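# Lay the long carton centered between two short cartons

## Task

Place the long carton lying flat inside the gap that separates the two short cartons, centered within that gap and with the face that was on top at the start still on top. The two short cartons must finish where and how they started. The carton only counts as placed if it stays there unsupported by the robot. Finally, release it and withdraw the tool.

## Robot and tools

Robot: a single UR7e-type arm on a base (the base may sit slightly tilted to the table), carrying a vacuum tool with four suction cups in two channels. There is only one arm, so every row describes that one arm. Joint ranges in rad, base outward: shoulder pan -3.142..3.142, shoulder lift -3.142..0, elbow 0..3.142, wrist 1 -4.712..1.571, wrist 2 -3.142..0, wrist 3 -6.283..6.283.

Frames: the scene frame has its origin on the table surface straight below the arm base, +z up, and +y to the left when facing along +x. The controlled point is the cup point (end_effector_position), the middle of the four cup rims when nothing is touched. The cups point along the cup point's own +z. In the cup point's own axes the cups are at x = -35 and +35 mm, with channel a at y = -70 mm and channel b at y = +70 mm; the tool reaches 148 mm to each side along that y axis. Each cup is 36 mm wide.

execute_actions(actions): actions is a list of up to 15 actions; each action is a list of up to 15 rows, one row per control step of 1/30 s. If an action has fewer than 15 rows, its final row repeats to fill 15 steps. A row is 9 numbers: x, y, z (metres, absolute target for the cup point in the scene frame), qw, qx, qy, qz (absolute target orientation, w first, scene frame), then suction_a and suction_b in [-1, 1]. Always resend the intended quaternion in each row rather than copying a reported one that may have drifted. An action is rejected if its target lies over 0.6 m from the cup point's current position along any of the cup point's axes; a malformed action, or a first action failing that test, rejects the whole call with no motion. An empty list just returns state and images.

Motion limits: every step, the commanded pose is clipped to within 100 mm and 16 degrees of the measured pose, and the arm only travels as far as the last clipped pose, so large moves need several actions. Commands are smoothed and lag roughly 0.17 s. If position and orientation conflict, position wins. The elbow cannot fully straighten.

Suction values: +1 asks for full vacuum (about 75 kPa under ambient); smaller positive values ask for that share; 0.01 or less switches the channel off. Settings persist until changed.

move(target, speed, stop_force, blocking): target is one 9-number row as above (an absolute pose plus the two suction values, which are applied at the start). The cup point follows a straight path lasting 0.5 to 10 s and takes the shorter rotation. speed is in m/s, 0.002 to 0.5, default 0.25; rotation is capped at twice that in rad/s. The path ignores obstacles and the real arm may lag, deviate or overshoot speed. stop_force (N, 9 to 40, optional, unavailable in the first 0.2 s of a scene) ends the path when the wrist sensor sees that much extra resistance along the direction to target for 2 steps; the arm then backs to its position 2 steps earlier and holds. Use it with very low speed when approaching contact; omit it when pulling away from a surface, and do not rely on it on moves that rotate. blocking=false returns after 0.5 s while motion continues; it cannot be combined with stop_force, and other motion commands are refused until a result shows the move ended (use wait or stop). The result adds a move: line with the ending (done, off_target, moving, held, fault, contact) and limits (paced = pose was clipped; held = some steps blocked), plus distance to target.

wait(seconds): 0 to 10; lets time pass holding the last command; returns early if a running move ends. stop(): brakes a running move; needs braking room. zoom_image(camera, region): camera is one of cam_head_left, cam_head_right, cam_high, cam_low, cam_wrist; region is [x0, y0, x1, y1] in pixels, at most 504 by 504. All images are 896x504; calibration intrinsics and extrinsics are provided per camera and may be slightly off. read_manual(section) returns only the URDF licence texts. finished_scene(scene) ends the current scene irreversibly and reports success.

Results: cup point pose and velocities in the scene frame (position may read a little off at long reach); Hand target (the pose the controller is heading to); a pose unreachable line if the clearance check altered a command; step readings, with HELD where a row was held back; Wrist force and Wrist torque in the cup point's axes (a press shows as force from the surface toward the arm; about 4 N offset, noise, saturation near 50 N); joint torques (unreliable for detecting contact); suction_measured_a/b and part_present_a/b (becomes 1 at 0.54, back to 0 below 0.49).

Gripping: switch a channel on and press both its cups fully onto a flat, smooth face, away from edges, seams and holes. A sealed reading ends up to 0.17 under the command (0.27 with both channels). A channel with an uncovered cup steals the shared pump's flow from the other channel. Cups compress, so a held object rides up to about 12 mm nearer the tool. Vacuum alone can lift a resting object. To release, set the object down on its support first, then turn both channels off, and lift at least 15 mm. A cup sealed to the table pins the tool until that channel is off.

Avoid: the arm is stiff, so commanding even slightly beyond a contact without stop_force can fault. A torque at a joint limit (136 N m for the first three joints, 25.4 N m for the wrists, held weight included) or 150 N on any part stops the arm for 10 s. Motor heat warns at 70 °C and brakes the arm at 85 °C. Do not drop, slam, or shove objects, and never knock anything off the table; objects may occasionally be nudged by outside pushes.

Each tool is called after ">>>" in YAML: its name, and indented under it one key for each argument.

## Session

>>> execute_actions:
  actions: []

Scene clock: 0.00 s.
end_effector_position=(+0.4297, +0.0064, +0.4498) suction_measured_a=0.00 part_present_a=0 suction_measured_b=0.00 part_present_b=0 end_effector_quat_wxyz=(-0.000, -0.001, +1.000, -0.008) end_effector_velocity=(+0.000, -0.000, -0.001) end_effector_angular_velocity=(-0.000, +0.002, -0.003)
Joint positions: [-0.316 -1.769  1.733 -1.535 -1.57   1.254]
Joint velocities: [-0.     0.001  0.001  0.    -0.001  0.003]
Joint torques (N m, as the arm reports them, + toward a larger angle): no reading
Motor temperatures (°C, as the motors report them): [27 21 23 30 35 31]
Wrist force (N, on the end effector, along its own x y z axes, offset not removed): no reading
Wrist torque (N m, same axes, about the end effector's origin, offset not removed): no reading
Hand target: +0.430, +0.006, +0.450; -0.000, -0.001, +1.000, -0.008
camera_calibration (this result's frames):
cam_wrist: T_world_to_cam=[[-0.0315091, -0.999448, -0.0105552, 0.0364921], [-0.8377, 0.0206462, 0.545741, 0.162524], [-0.545221, 0.0260379, -0.837888, 0.737616], [0, 0, 0, 1]] pos_world=[0.53946, 0.0139104, 0.529729]

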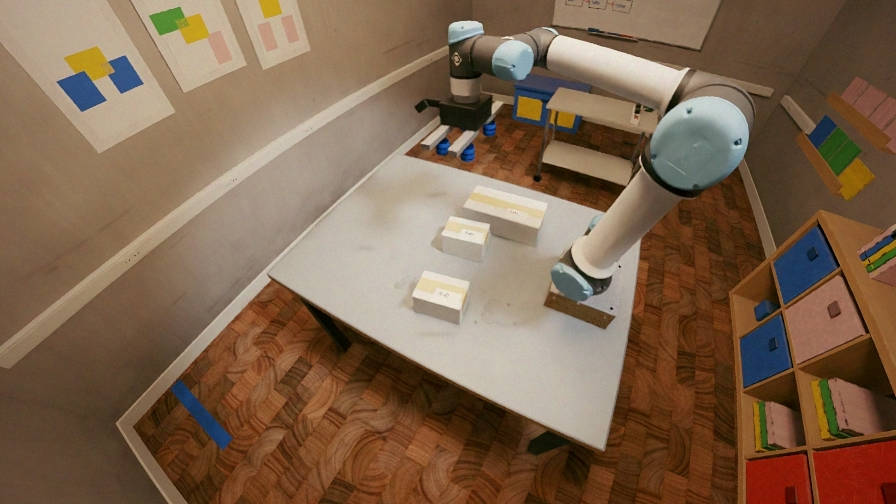

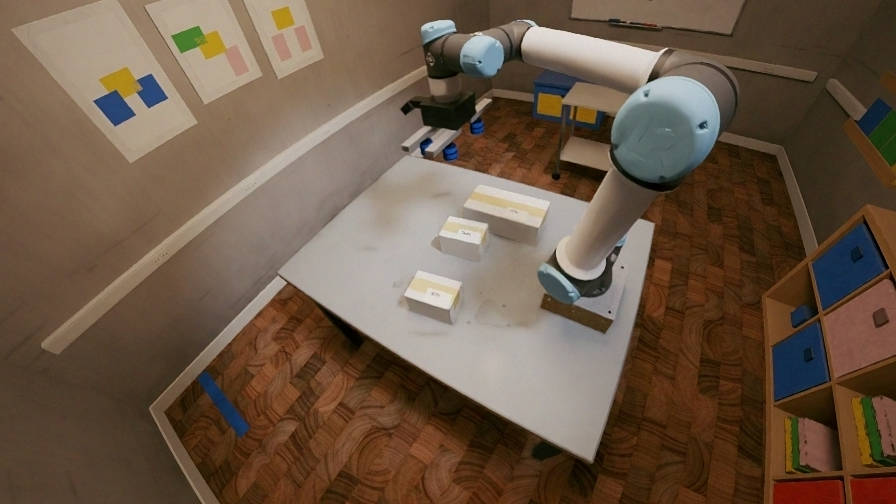

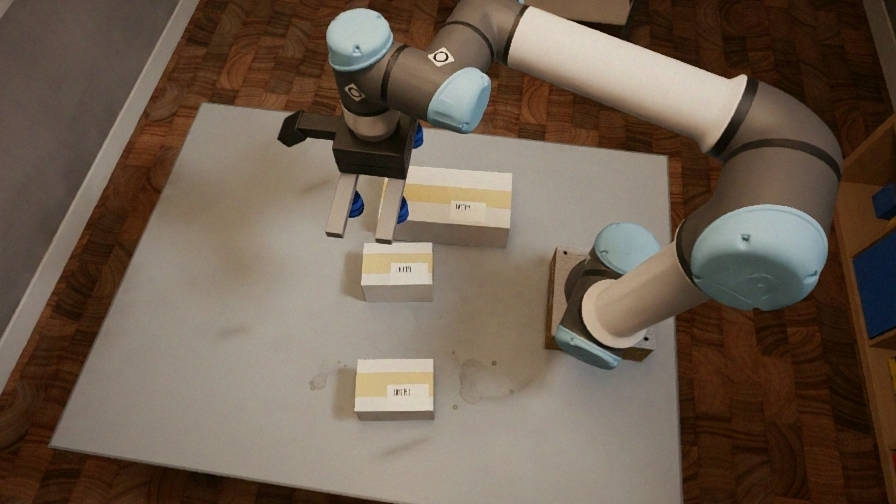

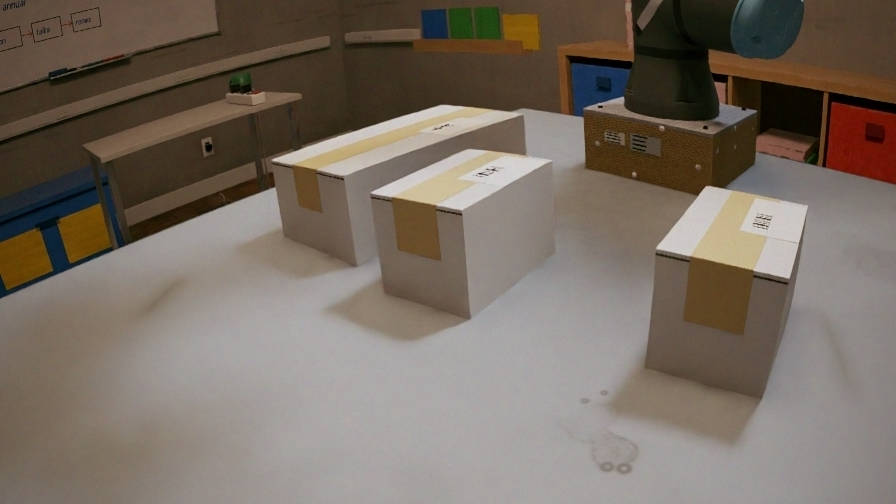

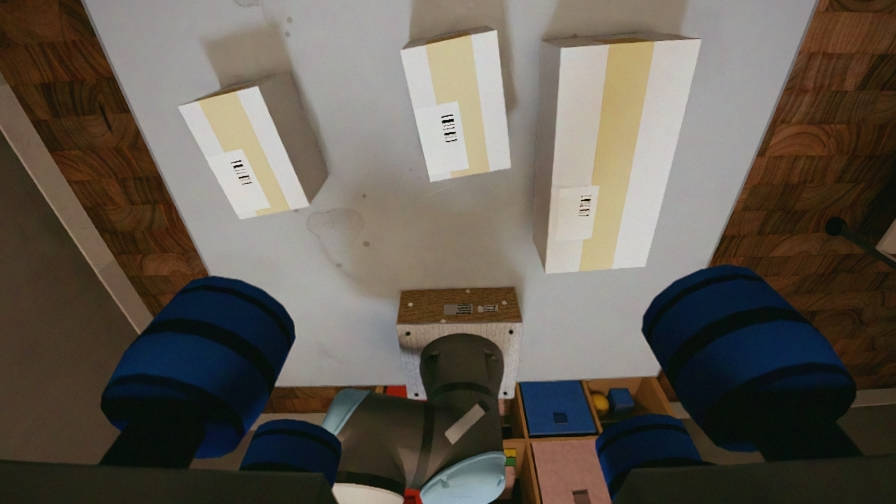

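>>> move:
  target: [0.366,-0.176,0.18,0,-0.723,0.691,0,0,0]
  speed: 0.4

Scene clock: 11.33 s.
end_effector_position=(+0.3658, -0.1758, +0.1803) suction_measured_a=0.00 part_present_a=0 suction_measured_b=0.00 part_present_b=0 end_effector_quat_wxyz=(+0.000, +0.722, -0.691, +0.000) end_effector_velocity=(-0.000, -0.002, -0.002) end_effector_angular_velocity=(+0.000, -0.004, +0.010)
Joint positions: [-0.794 -1.578  2.322 -2.304 -1.559 -0.836]
Joint velocities: [-0.006  0.005  0.003 -0.01   0.003 -0.016]
Joint torques (N m, as the arm reports them, + toward a larger angle): [-11.64 -13.4  -12.66  -6.     1.15  -1.97]
Motor temperatures (°C, as the motors report them): [27 21 23 30 35 31]
Wrist force (N, on the end effector, along its own x y z axes, offset not removed): [-0.2 0.2 2.1]
Wrist torque (N m, same axes, about the end effector's origin, offset not removed): [0.04 -0.08 0.16]
Hand target: +0.366, -0.176, +0.180; +0.000, +0.723, -0.691, +0.000
Off the commanded pose: 0.000 m, 0 deg.
move: done
camera_calibration (this result's frames):
cam_wrist: T_world_to_cam=[[0.999595, 0.00991098, -0.0266879, -0.347292], [0.0228814, -0.83746, 0.546019, -0.205938], [-0.0169385, -0.546408, -0.837348, 0.187777], [0, 0, 0, 1]] pos_world=[0.355044, -0.0664198, 0.260412]

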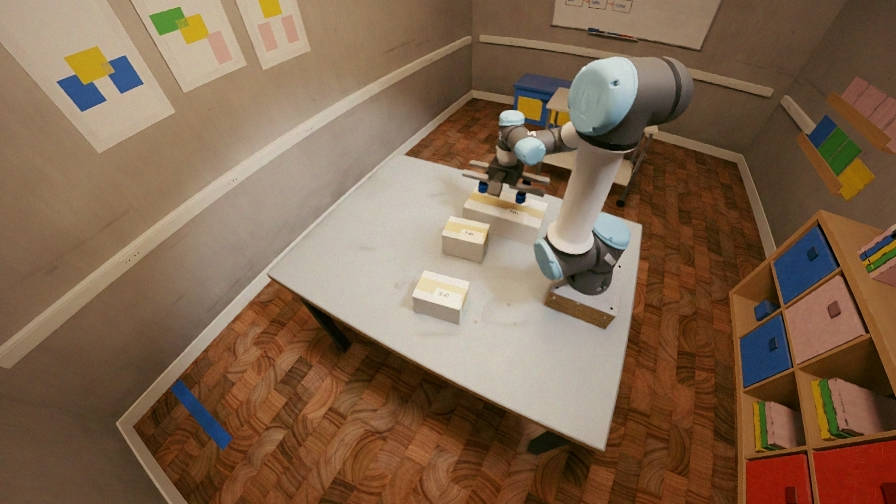

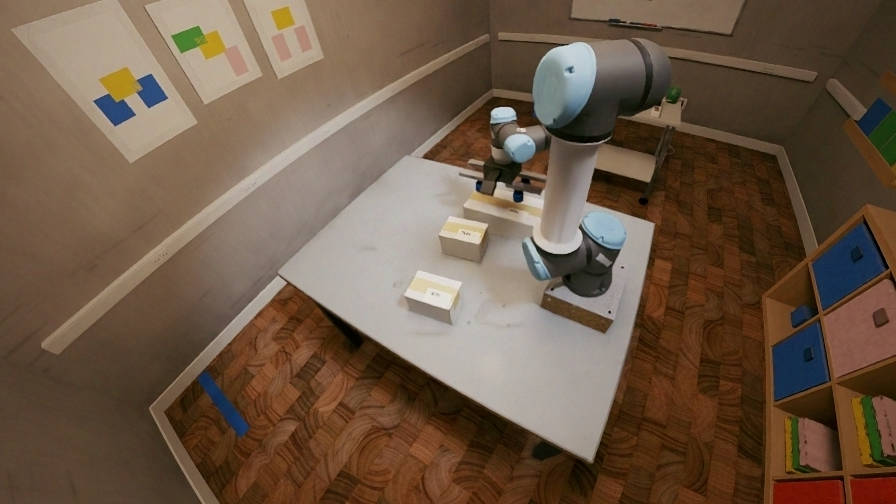

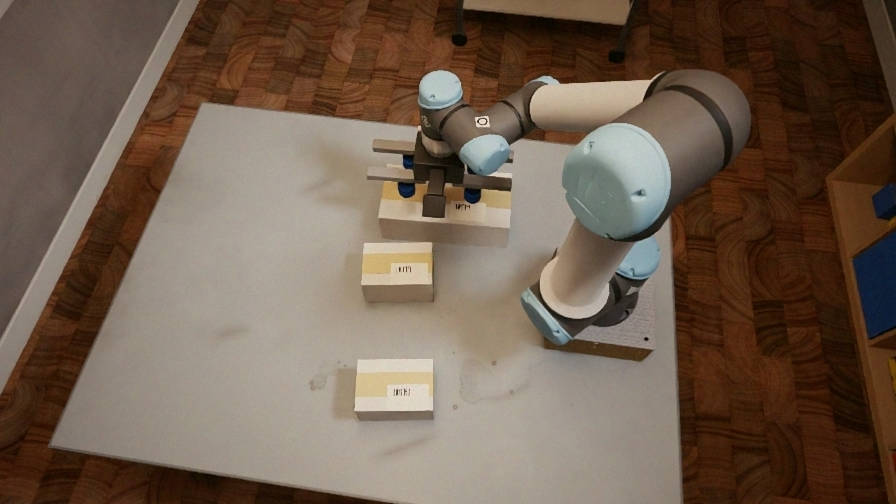

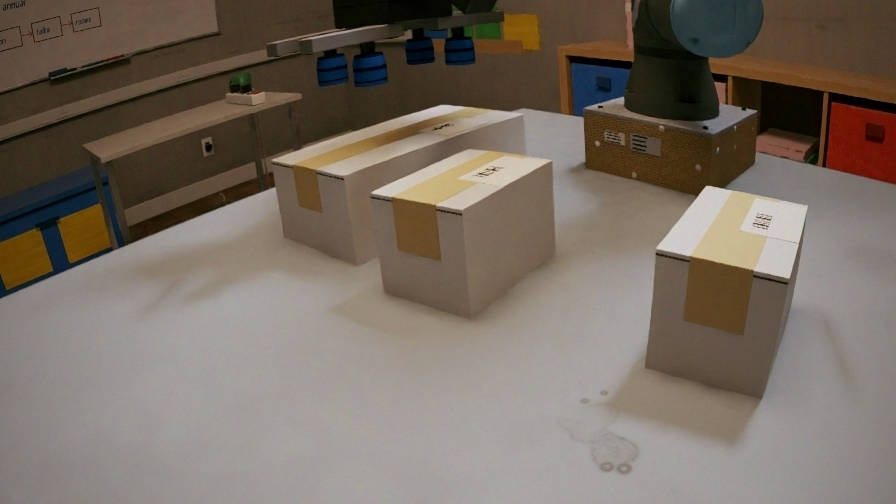

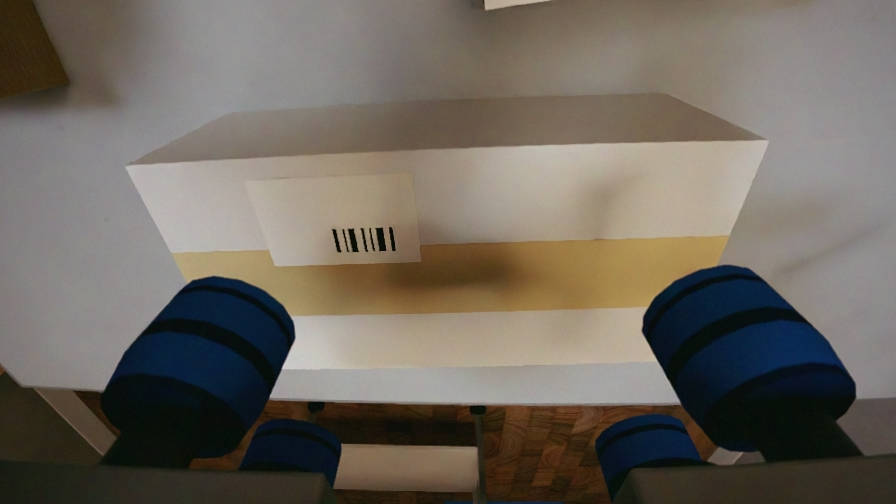

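>>> move:
  target: [0.356,-0.178,0.12,0,-0.723,0.691,0,1,1]
  speed: 0.1

>>> move:
  target: [0.356,-0.178,0.075,0,-0.723,0.691,0,1,1]
  speed: 0.015
  stop_force: 10

Scene clock: 14.53 s.
end_effector_position=(+0.3560, -0.1779, +0.1204) suction_measured_a=0.00 part_present_a=0 suction_measured_b=0.00 part_present_b=0 end_effector_quat_wxyz=(+0.000, +0.723, -0.691, -0.000) end_effector_velocity=(+0.000, -0.000, -0.003) end_effector_angular_velocity=(-0.000, -0.002, -0.000)
Joint positions: [-0.815 -1.445  2.409 -2.524 -1.559 -0.859]
Joint velocities: [-0.001  0.007  0.003 -0.012  0.001 -0.   ]
Joint torques (N m, as the arm reports them, + toward a larger angle): [-11.91 -14.22  -9.01  -5.63   1.19  -2.39]
Motor temperatures (°C, as the motors report them): [27 21 23 30 35 31]
Wrist force (N, on the end effector, along its own x y z axes, offset not removed): [1.8 -1.6 1.1]
Wrist torque (N m, same axes, about the end effector's origin, offset not removed): [-0.16 -0.34 0.20]
Hand target: +0.356, -0.178, +0.120; +0.000, +0.723, -0.691, +0.000
Off the commanded pose: 0.000 m, 0 deg.
move: done
camera_calibration (this result's frames):
cam_wrist: T_world_to_cam=[[0.999584, 0.011471, -0.0264526, -0.338738], [0.0240494, -0.837784, 0.545473, -0.175179], [-0.0159044, -0.545882, -0.837711, 0.136012], [0, 0, 0, 1]] pos_world=[0.344973, -0.0686304, 0.200534]

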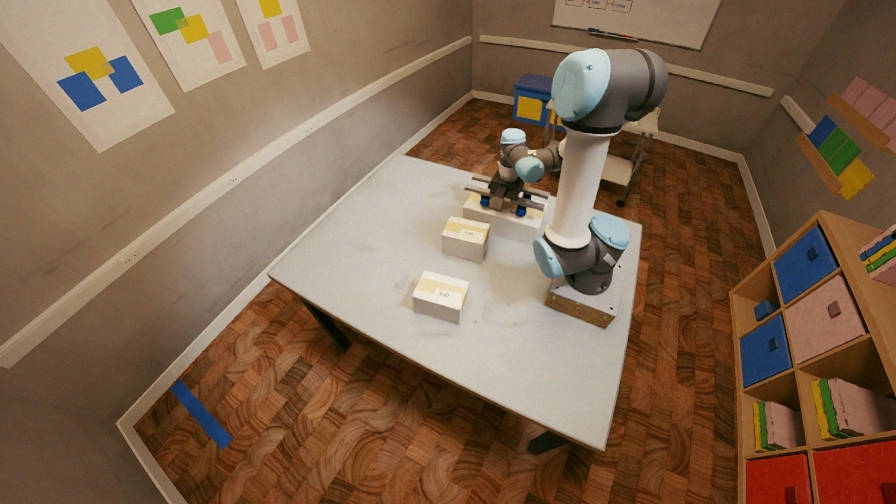

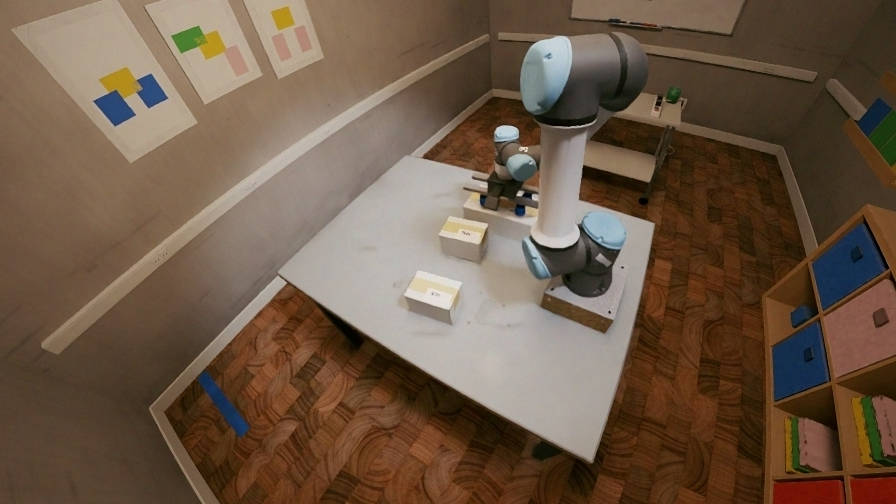

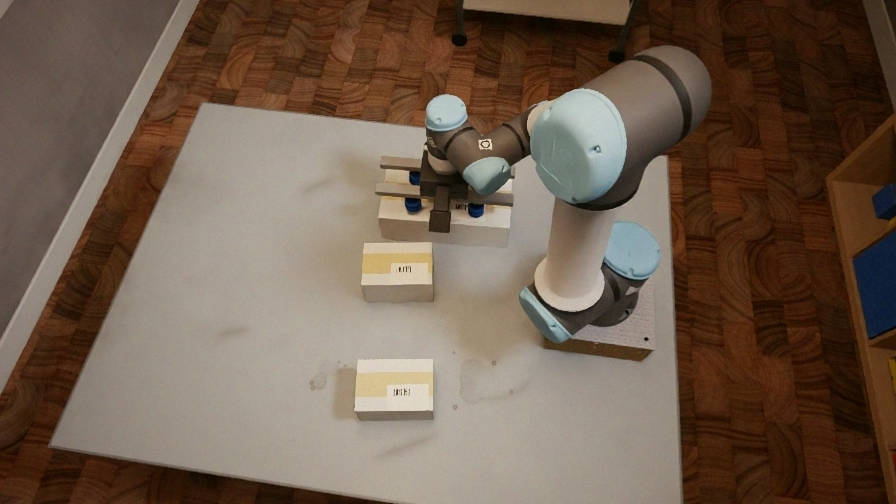

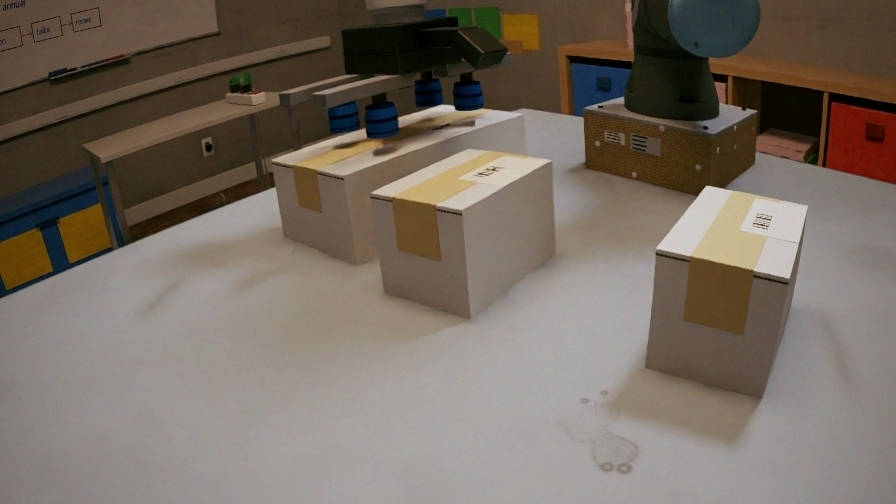

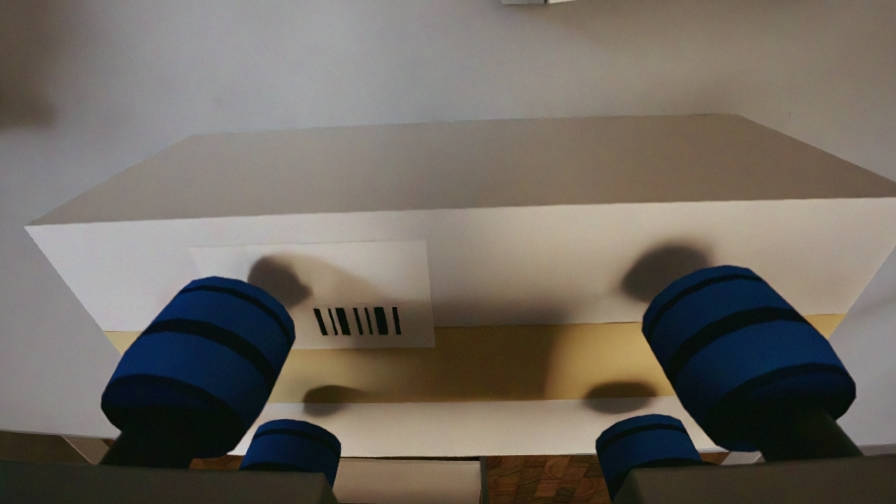

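Scene clock: 27.03 s.
end_effector_position=(+0.3563, -0.1783, +0.0872) suction_measured_a=0.73 part_present_a=1 suction_measured_b=0.73 part_present_b=1 end_effector_quat_wxyz=(+0.000, +0.723, -0.691, +0.001) end_effector_velocity=(-0.000, +0.001, -0.001) end_effector_angular_velocity=(+0.002, +0.000, +0.001)
Joint positions: [-0.814 -1.343  2.435 -2.654 -1.559 -0.858]
Joint velocities: [-0.001  0.001  0.001 -0.     0.002 -0.001]
Joint torques (N m, as the arm reports them, + toward a larger angle): [  0.5  -25.37 -16.07  -3.17  -0.11  -0.26]
Motor temperatures (°C, as the motors report them): [27 21 23 30 35 31]
Wrist force (N, on the end effector, along its own x y z axes, offset not removed): [-12.1 17.3 -27.2]
Wrist torque (N m, same axes, about the end effector's origin, offset not removed): [1.50 -0.57 -0.08]
Hand target: +0.356, -0.178, +0.087; +0.000, +0.723, -0.691, +0.001
Off the commanded pose: 0.012 m, 0 deg.
FORCE FAULT: contact force on the arm reached its limit, and the arm stopped for 10 seconds. The contact can be on any part of the arm, not only on its tool. That time counts as 20 of the actions that you can send in this scene. The arm's remaining commands of this call were not run. The arm holds still and accepts commands again. Move the arm away from the contact; if what it grips holds it there, let go first. Pushing or pulling that hard again can fault the arm again.
move: fault (stop_force had ended the path)
camera_calibration (this result's frames):
cam_wrist: T_world_to_cam=[[0.999633, 0.0115063, -0.0245355, -0.340177], [0.023059, -0.836776, 0.547059, -0.156999], [-0.0142361, -0.547424, -0.836734, 0.107042], [0, 0, 0, 1]] pos_world=[0.345196, -0.0688612, 0.167107]

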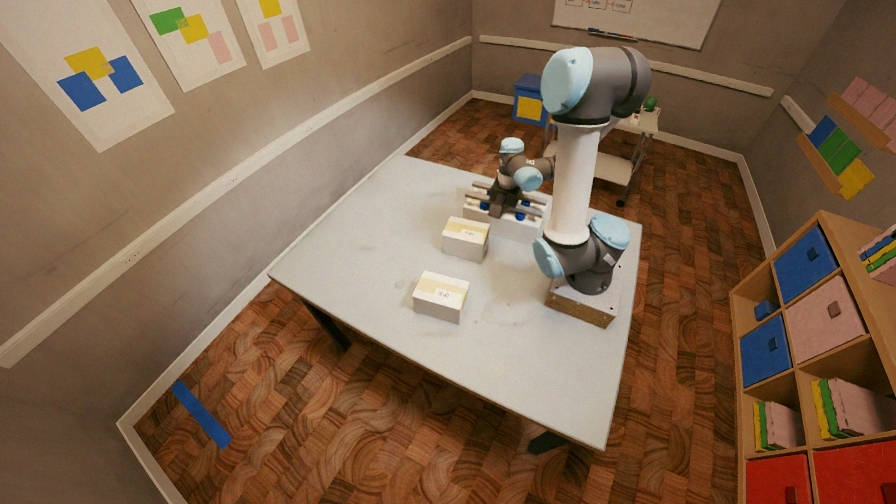

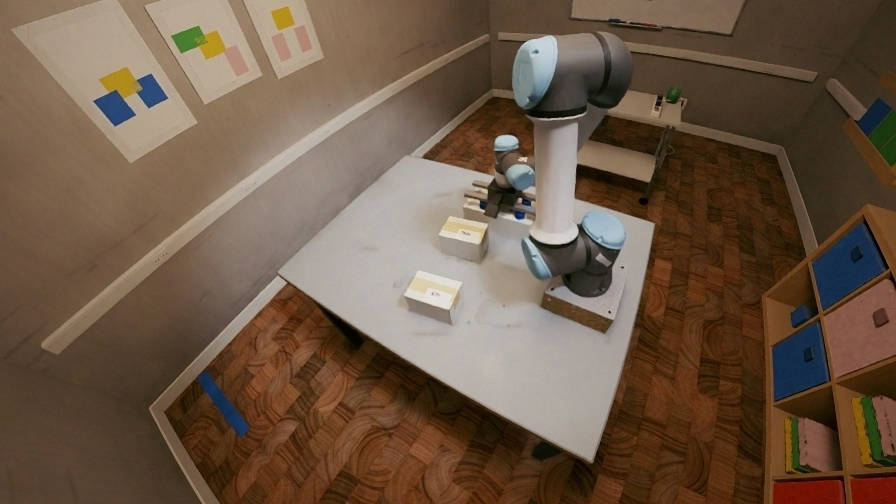

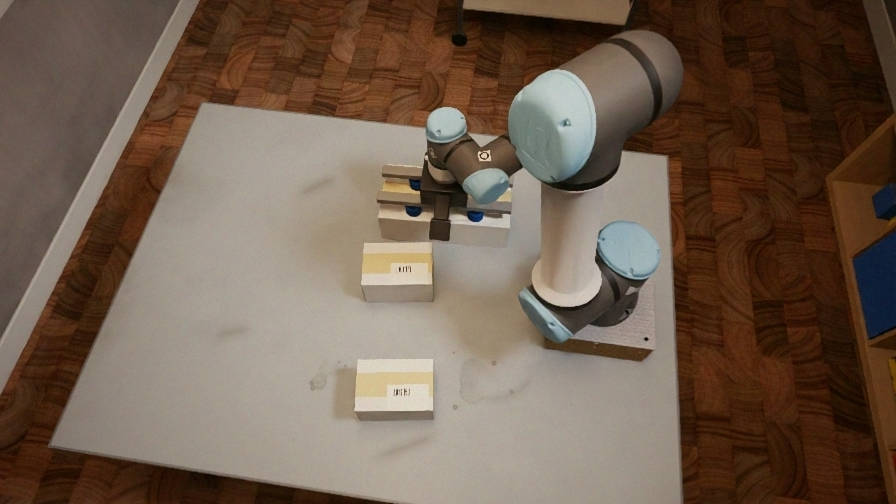

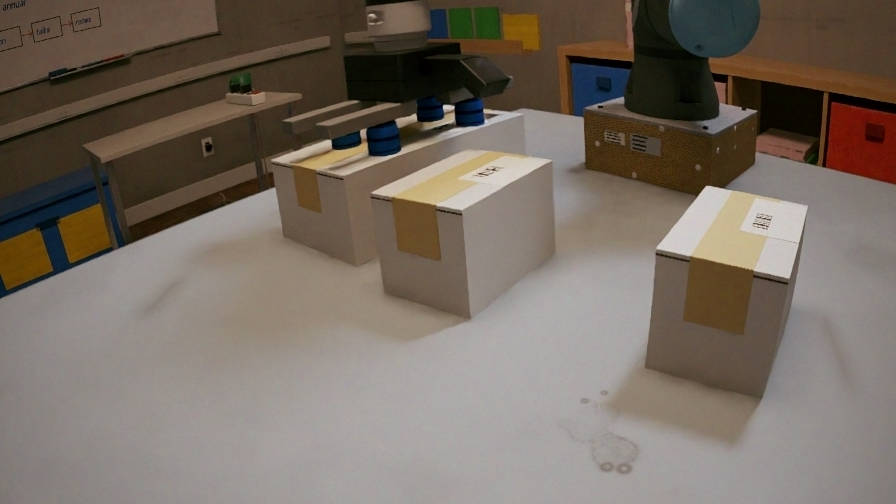

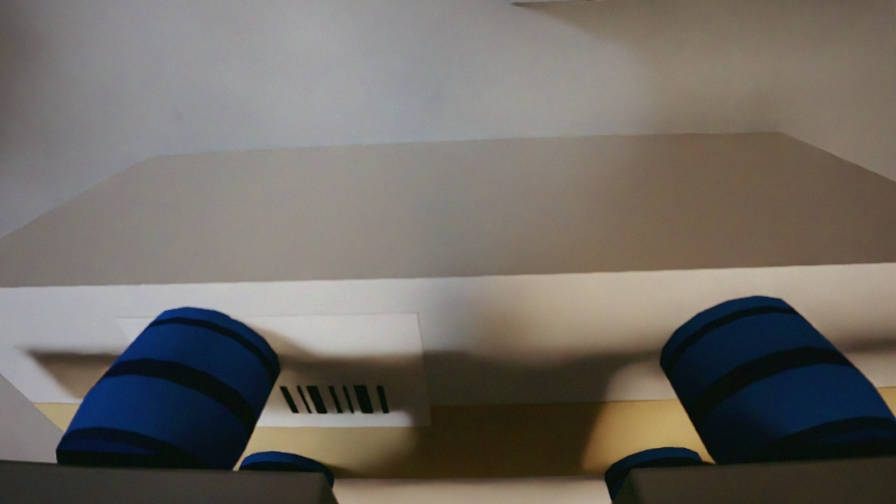

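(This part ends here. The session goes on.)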